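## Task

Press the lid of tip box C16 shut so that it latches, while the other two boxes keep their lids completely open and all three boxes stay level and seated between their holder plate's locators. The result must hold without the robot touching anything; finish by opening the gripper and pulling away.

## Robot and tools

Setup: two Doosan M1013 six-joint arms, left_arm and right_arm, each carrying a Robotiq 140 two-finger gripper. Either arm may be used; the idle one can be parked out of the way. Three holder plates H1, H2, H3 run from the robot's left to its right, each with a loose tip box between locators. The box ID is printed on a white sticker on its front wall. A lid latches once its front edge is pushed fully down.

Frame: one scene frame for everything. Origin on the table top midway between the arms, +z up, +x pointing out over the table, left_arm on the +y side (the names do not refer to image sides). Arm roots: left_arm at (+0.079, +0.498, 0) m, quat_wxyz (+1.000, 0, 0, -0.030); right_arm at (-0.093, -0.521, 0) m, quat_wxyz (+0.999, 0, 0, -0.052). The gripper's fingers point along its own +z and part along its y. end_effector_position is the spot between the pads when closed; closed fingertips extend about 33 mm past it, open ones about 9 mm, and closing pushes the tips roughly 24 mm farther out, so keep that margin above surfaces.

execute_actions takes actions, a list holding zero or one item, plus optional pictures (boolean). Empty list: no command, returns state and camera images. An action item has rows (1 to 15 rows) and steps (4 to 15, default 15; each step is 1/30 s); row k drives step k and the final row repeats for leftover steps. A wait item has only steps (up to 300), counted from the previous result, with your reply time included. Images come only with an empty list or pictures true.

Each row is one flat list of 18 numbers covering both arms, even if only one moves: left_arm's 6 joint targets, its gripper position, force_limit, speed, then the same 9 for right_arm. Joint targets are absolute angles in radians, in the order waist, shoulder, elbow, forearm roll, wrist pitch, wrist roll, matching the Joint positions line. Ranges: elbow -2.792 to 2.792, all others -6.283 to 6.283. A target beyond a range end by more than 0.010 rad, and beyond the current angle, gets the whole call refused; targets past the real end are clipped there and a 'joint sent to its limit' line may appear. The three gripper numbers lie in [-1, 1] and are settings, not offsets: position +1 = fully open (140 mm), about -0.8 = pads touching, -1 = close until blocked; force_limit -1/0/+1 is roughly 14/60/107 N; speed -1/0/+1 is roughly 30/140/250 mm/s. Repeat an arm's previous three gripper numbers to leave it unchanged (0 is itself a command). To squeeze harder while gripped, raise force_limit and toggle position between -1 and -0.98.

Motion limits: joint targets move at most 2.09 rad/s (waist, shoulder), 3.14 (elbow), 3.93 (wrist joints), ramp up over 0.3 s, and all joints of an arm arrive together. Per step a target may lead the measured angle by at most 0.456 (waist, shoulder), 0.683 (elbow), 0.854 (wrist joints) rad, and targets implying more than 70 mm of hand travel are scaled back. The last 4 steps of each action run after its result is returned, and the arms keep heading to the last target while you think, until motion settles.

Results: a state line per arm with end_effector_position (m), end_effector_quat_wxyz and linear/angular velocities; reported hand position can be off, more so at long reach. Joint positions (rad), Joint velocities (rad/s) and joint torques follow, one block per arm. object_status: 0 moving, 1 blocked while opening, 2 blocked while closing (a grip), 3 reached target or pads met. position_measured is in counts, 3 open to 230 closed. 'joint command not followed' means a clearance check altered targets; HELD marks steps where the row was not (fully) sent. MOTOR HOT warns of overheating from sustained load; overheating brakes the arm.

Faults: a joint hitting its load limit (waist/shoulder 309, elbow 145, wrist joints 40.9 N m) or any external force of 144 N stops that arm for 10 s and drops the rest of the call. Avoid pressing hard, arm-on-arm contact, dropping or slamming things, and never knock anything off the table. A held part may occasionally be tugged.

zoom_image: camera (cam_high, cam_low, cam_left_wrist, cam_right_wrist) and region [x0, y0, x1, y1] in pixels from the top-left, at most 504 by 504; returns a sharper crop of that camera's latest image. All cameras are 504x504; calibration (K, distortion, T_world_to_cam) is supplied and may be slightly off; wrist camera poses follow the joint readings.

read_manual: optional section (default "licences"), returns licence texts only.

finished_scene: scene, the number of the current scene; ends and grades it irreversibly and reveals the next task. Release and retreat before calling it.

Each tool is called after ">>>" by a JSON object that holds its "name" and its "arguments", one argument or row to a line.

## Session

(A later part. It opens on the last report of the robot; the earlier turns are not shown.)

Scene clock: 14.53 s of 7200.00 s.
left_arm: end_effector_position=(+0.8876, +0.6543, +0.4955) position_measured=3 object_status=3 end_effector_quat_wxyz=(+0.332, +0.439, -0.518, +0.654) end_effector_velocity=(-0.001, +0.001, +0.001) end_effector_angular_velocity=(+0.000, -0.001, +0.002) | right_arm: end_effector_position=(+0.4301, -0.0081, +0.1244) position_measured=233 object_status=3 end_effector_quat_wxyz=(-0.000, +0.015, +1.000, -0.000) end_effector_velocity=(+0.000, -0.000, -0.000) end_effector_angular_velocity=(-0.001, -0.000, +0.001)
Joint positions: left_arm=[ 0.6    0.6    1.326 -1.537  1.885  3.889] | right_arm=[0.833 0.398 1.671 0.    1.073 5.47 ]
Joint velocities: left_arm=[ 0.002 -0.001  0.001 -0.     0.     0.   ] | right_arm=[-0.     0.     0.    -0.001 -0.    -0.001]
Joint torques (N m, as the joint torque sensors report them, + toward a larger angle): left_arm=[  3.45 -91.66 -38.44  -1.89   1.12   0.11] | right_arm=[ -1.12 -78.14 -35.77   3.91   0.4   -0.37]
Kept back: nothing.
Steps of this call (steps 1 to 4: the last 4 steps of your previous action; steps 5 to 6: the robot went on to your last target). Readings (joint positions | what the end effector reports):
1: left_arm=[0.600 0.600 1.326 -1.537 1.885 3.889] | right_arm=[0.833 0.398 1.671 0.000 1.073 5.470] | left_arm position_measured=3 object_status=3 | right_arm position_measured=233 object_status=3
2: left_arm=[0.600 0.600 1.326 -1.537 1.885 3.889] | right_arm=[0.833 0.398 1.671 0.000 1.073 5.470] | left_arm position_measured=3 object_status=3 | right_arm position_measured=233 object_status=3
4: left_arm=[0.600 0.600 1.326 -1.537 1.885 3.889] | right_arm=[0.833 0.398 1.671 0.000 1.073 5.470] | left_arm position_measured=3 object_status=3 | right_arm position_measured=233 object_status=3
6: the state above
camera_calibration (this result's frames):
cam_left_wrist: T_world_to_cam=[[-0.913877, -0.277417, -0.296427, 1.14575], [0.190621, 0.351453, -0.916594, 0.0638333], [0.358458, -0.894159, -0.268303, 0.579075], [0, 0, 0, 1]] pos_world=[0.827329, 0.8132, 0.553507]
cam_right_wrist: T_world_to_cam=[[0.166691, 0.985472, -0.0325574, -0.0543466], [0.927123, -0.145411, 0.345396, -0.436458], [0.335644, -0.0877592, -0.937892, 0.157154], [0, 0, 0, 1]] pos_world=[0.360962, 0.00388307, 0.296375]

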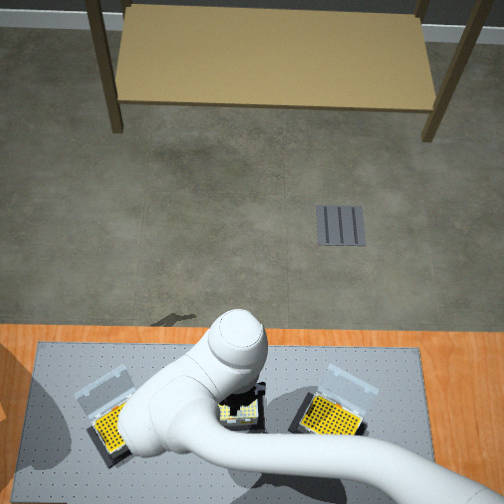

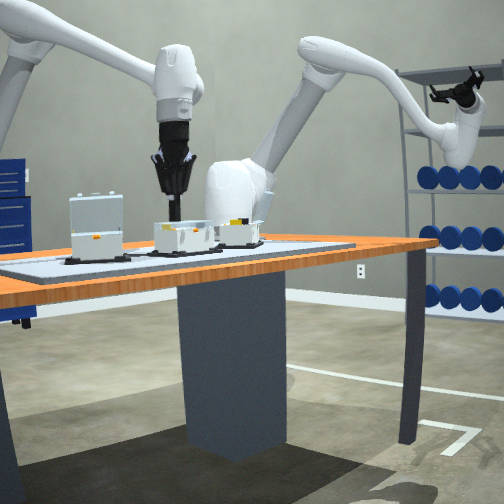

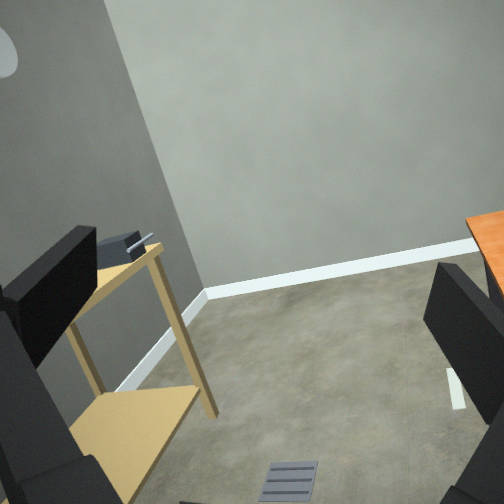

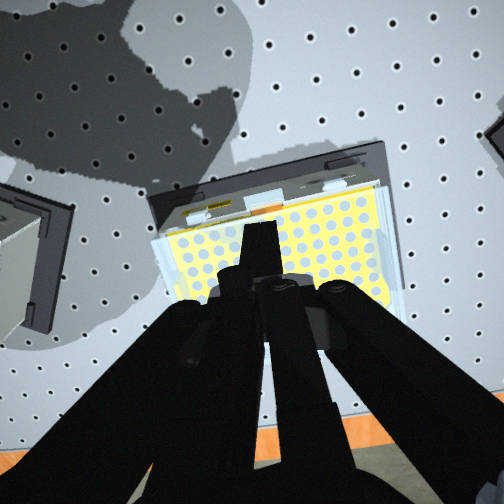

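About touching. 6 mm more.

>>> {"name": "execute_actions", "arguments": {
  "actions": [
    {"rows":[[0.6,0.6,1.326,-1.537,1.885,3.889,1,0,0,0.833,0.3994,1.673,0,1.0696,5.47,-1,0,0],[0.6,0.6,1.326,-1.537,1.885,3.889,1,0,0,0.833,0.3994,1.673,0,1.0696,5.47,-1,0,0],[0.6,0.6,1.326,-1.537,1.885,3.889,1,0,0,0.833,0.3994,1.673,0,1.0696,5.47,-1,0,0],[0.6,0.6,1.326,-1.537,1.885,3.889,1,0,0,0.833,0.401,1.675,0,1.066,5.47,-1,0,0],[0.6,0.6,1.326,-1.537,1.885,3.889,1,0,0,0.833,0.401,1.675,0,1.066,5.47,-1,0,0],[0.6,0.6,1.326,-1.537,1.885,3.889,1,0,0,0.833,0.401,1.675,0,1.066,5.47,-1,0,0],[0.6,0.6,1.326,-1.537,1.885,3.889,1,0,0,0.833,0.4023,1.6766,0,1.063,5.47,-1,0,0]],"steps":15}
  ]
}}

>>> {"name": "execute_actions", "arguments": {
  "actions": [
    {"steps":6}
  ],
  "pictures": true
}}

>>> {"name": "zoom_image", "arguments": {
  "camera": "cam_low",
  "region": [140, 180, 240, 265]
}}

Scene clock: 25.00 s of 7200.00 s.
left_arm: end_effector_position=(+0.8876, +0.6543, +0.4955) position_measured=3 object_status=3 end_effector_quat_wxyz=(+0.332, +0.439, -0.518, +0.654) end_effector_velocity=(-0.000, +0.000, -0.001) end_effector_angular_velocity=(+0.000, +0.001, +0.001) | right_arm: end_effector_position=(+0.4306, -0.0076, +0.1238) position_measured=233 object_status=3 end_effector_quat_wxyz=(+0.001, +0.015, +1.000, +0.001) end_effector_velocity=(+0.000, +0.000, +0.000) end_effector_angular_velocity=(+0.000, -0.000, -0.000)
Joint positions: left_arm=[ 0.6    0.6    1.326 -1.537  1.885  3.889] | right_arm=[ 0.833  0.398  1.672 -0.     1.069  5.47 ]
Joint velocities: left_arm=[ 0.001 -0.     0.001  0.    -0.001  0.   ] | right_arm=[ 0. -0. -0. -0.  0.  0.]
Joint torques (N m, as the joint torque sensors report them, + toward a larger angle): left_arm=[  3.4  -88.36 -37.3   -1.79   1.25   0.63] | right_arm=[ -2.71 -59.68 -30.55   3.42  -3.49  -0.34]
FORCE FAULT: contact force on the right arm reached its limit, and that arm stopped for 10 seconds. The contact can be on any part of that arm, not only on its tool. That arm's remaining commands of this call were not run. That arm holds still and accepts commands again. Move the arm away from the contact; if what it grips holds it there, let go first. Pushing or pulling that hard again can fault the arm again.
Kept back: nothing.
The stop of the right arm began at step 14 of this call (marked STOPPED below). From that step on that arm followed nothing that you had sent. 9 of its steps, steps kept back included, did not run and will not run. The other arm was sent all steps of this action in this call, none kept back. Nothing is kept back now, and the robot has no last target.
Steps of this call (steps 1 to 7: the robot went on to your last target; steps 8 to 18: the first 11 steps of this action; steps 19 to 22: the last 4 steps of this action, not kept back; steps 23 to 314: the stop continued). Readings (joint positions | what the end effector reports):
8: left_arm=[0.600 0.600 1.326 -1.537 1.885 3.889] | right_arm=[0.833 0.398 1.671 0.000 1.072 5.470] | left_arm position_measured=3 object_status=3 | right_arm position_measured=233 object_status=3
9: left_arm=[0.600 0.600 1.326 -1.537 1.885 3.889] | right_arm=[0.833 0.399 1.672 -0.000 1.071 5.470] | left_arm position_measured=3 object_status=3 | right_arm position_measured=233 object_status=3
11: left_arm=[0.600 0.600 1.326 -1.537 1.885 3.889] | right_arm=[0.833 0.399 1.673 -0.000 1.070 5.470] | left_arm position_measured=3 object_status=3 | right_arm position_measured=233 object_status=3
14: left_arm=[0.600 0.600 1.326 -1.537 1.885 3.889] | right_arm=[0.833 0.398 1.672 -0.000 1.069 5.470] | left_arm position_measured=3 object_status=3 | right_arm position_measured=233 object_status=3 STOPPED (the right arm)
15: left_arm=[0.600 0.600 1.326 -1.537 1.885 3.889] | right_arm=[0.833 0.398 1.672 -0.000 1.069 5.470] | left_arm position_measured=3 object_status=3 | right_arm position_measured=233 object_status=3
314: the state above

Scene clock: 25.03 s of 7200.00 s.
left_arm: end_effector_position=(+0.8876, +0.6543, +0.4955) position_measured=3 object_status=3 end_effector_quat_wxyz=(+0.332, +0.439, -0.518, +0.654) end_effector_velocity=(-0.001, +0.000, +0.002) end_effector_angular_velocity=(+0.002, -0.003, -0.000) | right_arm: end_effector_position=(+0.4306, -0.0076, +0.1238) position_measured=233 object_status=3 end_effector_quat_wxyz=(+0.001, +0.015, +1.000, +0.001) end_effector_velocity=(-0.000, +0.000, +0.000) end_effector_angular_velocity=(+0.000, -0.000, +0.001)
Joint positions: left_arm=[ 0.6    0.6    1.326 -1.537  1.885  3.889] | right_arm=[ 0.833  0.398  1.672 -0.     1.069  5.47 ]
Joint velocities: left_arm=[ 0.001 -0.002 -0.001  0.     0.001  0.   ] | right_arm=[ 0.    -0.    -0.     0.     0.    -0.001]
Joint torques (N m, as the joint torque sensors report them, + toward a larger angle): left_arm=[  1.06 -92.52 -37.45  -2.07   1.12   0.33] | right_arm=[ -1.5  -60.69 -30.9    3.3   -3.48  -0.42]
Kept back: nothing.
A stop began in an earlier call of the same reply, so what this call sent did not run. Send another action.
Steps of this call (step 1: nothing new was sent). Readings (joint positions | what the end effector reports):
1: the state above
camera_calibration (this result's frames):
cam_left_wrist: T_world_to_cam=[[-0.913877, -0.277417, -0.296427, 1.14575], [0.190622, 0.351453, -0.916594, 0.0638331], [0.358459, -0.894159, -0.268303, 0.579075], [0, 0, 0, 1]] pos_world=[0.827329, 0.8132, 0.553507]
cam_right_wrist: T_world_to_cam=[[0.16671, 0.985539, -0.0303366, -0.0551964], [0.926353, -0.14601, 0.347205, -0.43661], [0.337755, -0.0859849, -0.937298, 0.155488], [0, 0, 0, 1]] pos_world=[0.36114, 0.0040182, 0.295658]

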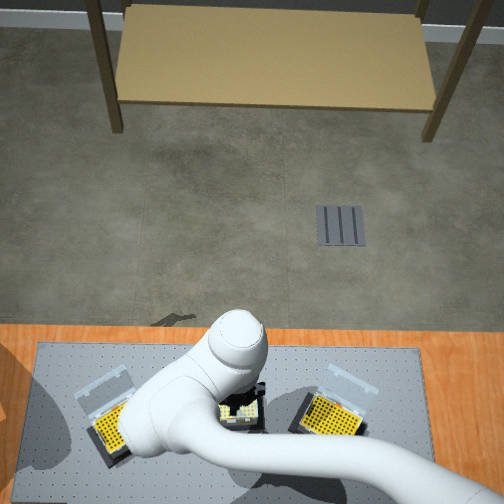

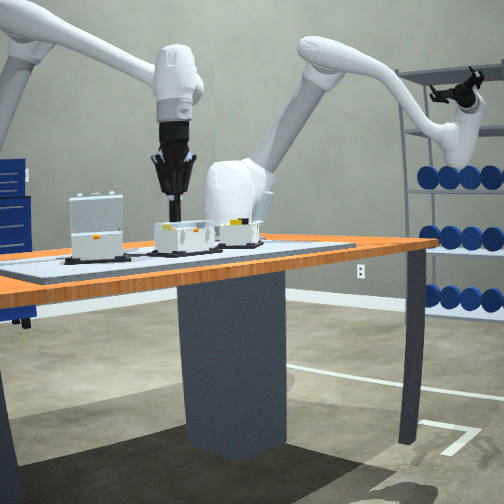

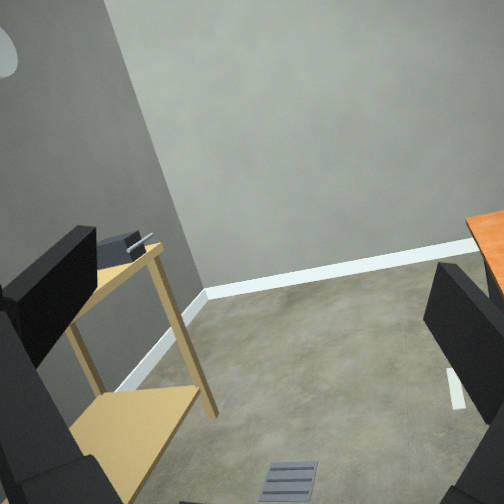

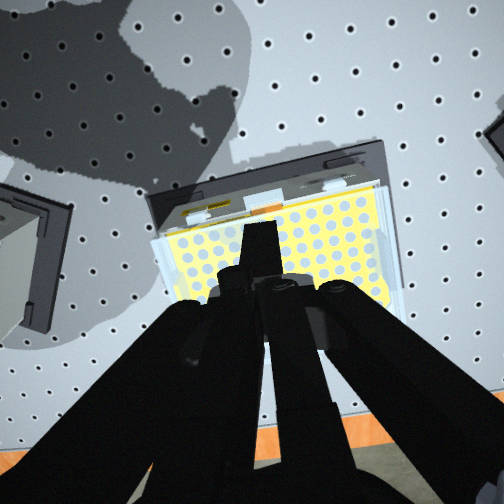

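Region (140, 180, 240, 265) of cam_low's 504x504 image, scaled by 5.040, with more detail than that image has; it fills the top 428 rows of this view, and the rest is white.

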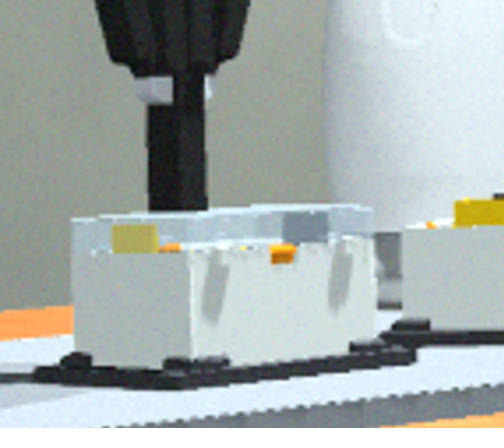

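>>> {"name": "execute_actions", "arguments": {
  "actions": [
    {"rows":[[0.6,0.6,1.326,-1.537,1.885,3.889,1,0,0,0.833,0.35,1.6,0,1.19,5.47,-1,0,0]],"steps":15}
  ]
}}

>>> {"name": "execute_actions", "arguments": {
  "actions": [
    {"rows":[[0.6,0.6,1.326,-1.537,1.885,3.889,1,0,0,0.6,0.1,1.8,0,1.0,5.47,-1,0,0]],"steps":15}
  ]
}}

>>> {"name": "execute_actions", "arguments": {
  "actions": [
    {"steps":10}
  ],
  "pictures": true
}}

>>> {"name": "zoom_image", "arguments": {
  "camera": "cam_low",
  "region": [140, 180, 240, 265]
}}

>>> {"name": "zoom_image", "arguments": {
  "camera": "cam_high",
  "region": [180, 360, 280, 450]
}}

Scene clock: 25.60 s of 7200.00 s.
left_arm: end_effector_position=(+0.8876, +0.6543, +0.4955) position_measured=3 object_status=3 end_effector_quat_wxyz=(+0.332, +0.439, -0.518, +0.654) end_effector_velocity=(-0.000, +0.001, +0.000) end_effector_angular_velocity=(+0.000, +0.000, +0.001) | right_arm: end_effector_position=(+0.4309, -0.0074, +0.1953) position_measured=233 object_status=3 end_effector_quat_wxyz=(+0.001, +0.015, +1.000, +0.001) end_effector_velocity=(+0.002, +0.002, +0.003) end_effector_angular_velocity=(+0.003, -0.003, +0.000)
Joint positions: left_arm=[ 0.6    0.6    1.326 -1.537  1.885  3.889] | right_arm=[0.833 0.35  1.6   0.    1.19  5.47 ]
Joint velocities: left_arm=[ 0.001 -0.     0.    -0.    -0.001 -0.   ] | right_arm=[-0.    -0.    -0.005  0.     0.001 -0.   ]
Joint torques (N m, as the joint torque sensors report them, + toward a larger angle): left_arm=[  2.68 -91.47 -38.86  -1.97   1.19   0.26] | right_arm=[ -1.81 -75.82 -38.76   4.15   0.    -0.35]
Steps of this call (steps 1 to 6: nothing new was sent; steps 7 to 17: the first 11 steps of this action). Readings (joint positions | what the end effector reports):
7: left_arm=[0.600 0.600 1.326 -1.537 1.885 3.889] | right_arm=[0.833 0.398 1.671 -0.000 1.070 5.470] | left_arm position_measured=3 object_status=3 | right_arm position_measured=233 object_status=3
8: left_arm=[0.600 0.600 1.326 -1.537 1.885 3.889] | right_arm=[0.833 0.394 1.665 -0.000 1.082 5.470] | left_arm position_measured=3 object_status=3 | right_arm position_measured=233 object_status=3
10: left_arm=[0.600 0.600 1.326 -1.537 1.885 3.889] | right_arm=[0.833 0.369 1.628 -0.000 1.142 5.470] | left_arm position_measured=3 object_status=3 | right_arm position_measured=233 object_status=3
14: left_arm=[0.600 0.600 1.326 -1.537 1.885 3.889] | right_arm=[0.833 0.350 1.600 0.000 1.189 5.470] | left_arm position_measured=3 object_status=3 | right_arm position_measured=233 object_status=3
17: the state above

Scene clock: 26.10 s of 7200.00 s.
left_arm: end_effector_position=(+0.8876, +0.6543, +0.4955) position_measured=3 object_status=3 end_effector_quat_wxyz=(+0.332, +0.439, -0.518, +0.654) end_effector_velocity=(-0.000, +0.000, +0.001) end_effector_angular_velocity=(+0.001, -0.001, -0.000) | right_arm: end_effector_position=(+0.4762, -0.1428, +0.2548) position_measured=233 object_status=3 end_effector_quat_wxyz=(+0.080, +0.110, +0.989, +0.060) end_effector_velocity=(+0.079, -0.420, +0.167) end_effector_angular_velocity=(+0.306, -0.518, -0.588)
Joint positions: left_arm=[ 0.6    0.6    1.326 -1.537  1.885  3.889] | right_arm=[0.64  0.143 1.766 0.    1.033 5.47 ]
Joint velocities: left_arm=[ 0.    -0.001 -0.001  0.     0.    -0.   ] | right_arm=[-0.588 -0.633  0.497 -0.002 -0.466  0.001]
Joint torques (N m, as the joint torque sensors report them, + toward a larger angle): left_arm=[  2.66 -91.97 -38.64  -1.95   1.22   0.22] | right_arm=[  4.85 -47.43 -36.49   4.14  -0.37  -0.28]
Steps of this call (steps 1 to 4: the last 4 steps of your previous action; steps 5 to 15: the first 11 steps of this action). Readings (joint positions | what the end effector reports):
5: left_arm=[0.600 0.600 1.326 -1.537 1.885 3.889] | right_arm=[0.832 0.349 1.601 0.000 1.190 5.470] | left_arm position_measured=3 object_status=3 | right_arm position_measured=233 object_status=3
6: left_arm=[0.600 0.600 1.326 -1.537 1.885 3.889] | right_arm=[0.827 0.344 1.606 0.000 1.184 5.470] | left_arm position_measured=3 object_status=3 | right_arm position_measured=233 object_status=3
8: left_arm=[0.600 0.600 1.326 -1.537 1.885 3.889] | right_arm=[0.794 0.308 1.636 0.000 1.155 5.470] | left_arm position_measured=3 object_status=3 | right_arm position_measured=233 object_status=3
12: left_arm=[0.600 0.600 1.326 -1.537 1.885 3.889] | right_arm=[0.705 0.213 1.711 0.000 1.085 5.470] | left_arm position_measured=3 object_status=3 | right_arm position_measured=233 object_status=3
15: the state above

Scene clock: 26.43 s of 7200.00 s.
left_arm: end_effector_position=(+0.8876, +0.6543, +0.4955) position_measured=3 object_status=3 end_effector_quat_wxyz=(+0.332, +0.439, -0.518, +0.654) end_effector_velocity=(+0.000, +0.000, -0.000) end_effector_angular_velocity=(+0.001, -0.001, +0.001) | right_arm: end_effector_position=(+0.4808, -0.1715, +0.2657) position_measured=233 object_status=3 end_effector_quat_wxyz=(+0.098, +0.130, +0.984, +0.071) end_effector_velocity=(-0.000, -0.001, +0.000) end_effector_angular_velocity=(+0.000, -0.000, -0.000)
Joint positions: left_arm=[ 0.6    0.6    1.326 -1.537  1.885  3.889] | right_arm=[ 0.6   0.1   1.8  -0.    1.    5.47]
Joint velocities: left_arm=[-0.     0.    -0.     0.    -0.001  0.   ] | right_arm=[-0.001 -0.001  0.    -0.     0.    -0.   ]
Joint torques (N m, as the joint torque sensors report them, + toward a larger angle): left_arm=[ -1.72 -91.93 -38.17  -2.21   1.1    0.7 ] | right_arm=[ -1.87 -51.68 -39.27   4.12  -0.19  -0.27]
Kept back: nothing.
Steps of this call (steps 1 to 4: the last 4 steps of your previous action; steps 5 to 10: the robot went on to your last target). Readings (joint positions | what the end effector reports):
1: left_arm=[0.600 0.600 1.326 -1.537 1.885 3.889] | right_arm=[0.623 0.124 1.781 0.000 1.018 5.470] | left_arm position_measured=3 object_status=3 | right_arm position_measured=233 object_status=3
2: left_arm=[0.600 0.600 1.326 -1.537 1.885 3.889] | right_arm=[0.610 0.110 1.791 -0.000 1.008 5.470] | left_arm position_measured=3 object_status=3 | right_arm position_measured=233 object_status=3
4: left_arm=[0.600 0.600 1.326 -1.537 1.885 3.889] | right_arm=[0.601 0.101 1.799 -0.000 1.001 5.470] | left_arm position_measured=3 object_status=3 | right_arm position_measured=233 object_status=3
8: left_arm=[0.600 0.600 1.326 -1.537 1.885 3.889] | right_arm=[0.600 0.100 1.800 -0.000 1.000 5.470] | left_arm position_measured=3 object_status=3 | right_arm position_measured=233 object_status=3
10: the state above
camera_calibration (this result's frames):
cam_left_wrist: T_world_to_cam=[[-0.913877, -0.277417, -0.296427, 1.14575], [0.190621, 0.351453, -0.916594, 0.0638334], [0.358459, -0.894159, -0.268303, 0.579075], [0, 0, 0, 1]] pos_world=[0.827329, 0.8132, 0.553507]
cam_right_wrist: T_world_to_cam=[[0.376491, 0.913317, 0.155266, -0.0603525], [0.780493, -0.402989, 0.477943, -0.564997], [0.499084, -0.0587574, -0.864559, 0.165235], [0, 0, 0, 1]] pos_world=[0.381233, -0.162858, 0.422262]

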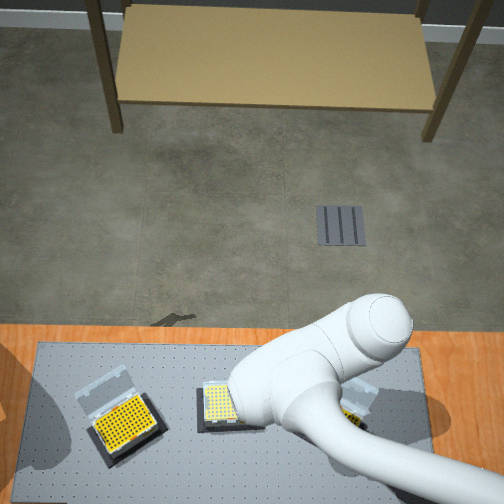

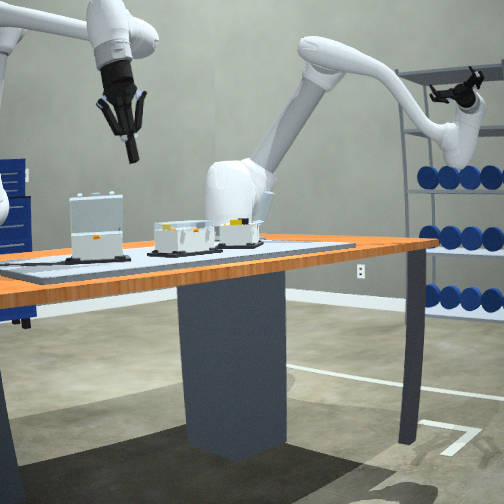

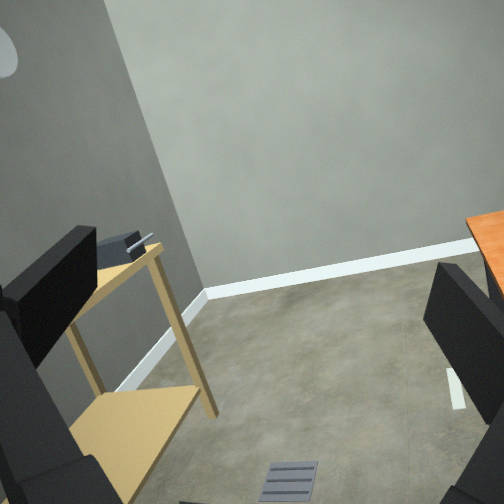

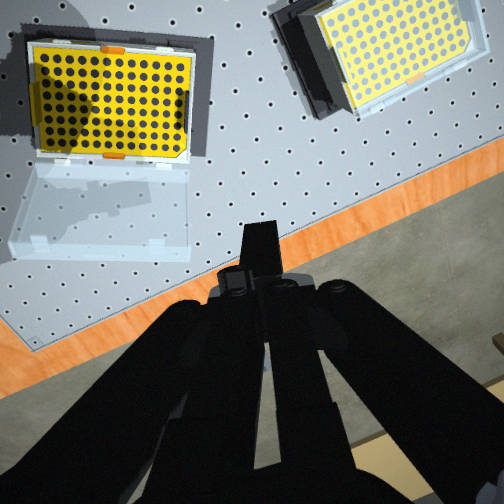

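Region (140, 180, 240, 265) of cam_low's 504x504 image, scaled by 5.040, with more detail than that image has; it fills the top 428 rows of this view, and the rest is white.

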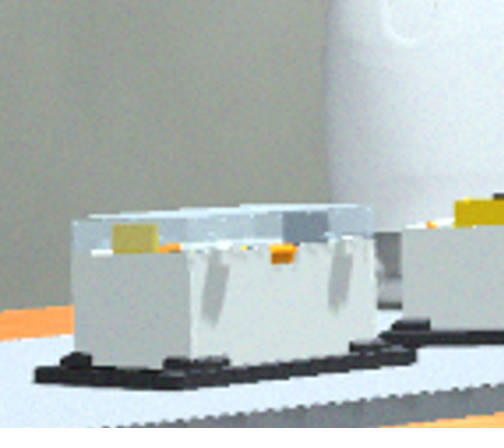

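Region (180, 360, 280, 450) of cam_high's 504x504 image, scaled by 5.040, with more detail than that image has; it fills the top 454 rows of this view, and the rest is white.

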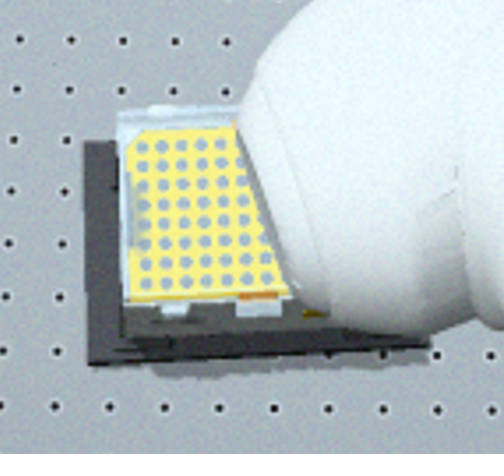

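Lid stays down flat.

>>> {"name": "finished_scene", "arguments": {
  "scene": 1
}}

The scene is finished: the task was done.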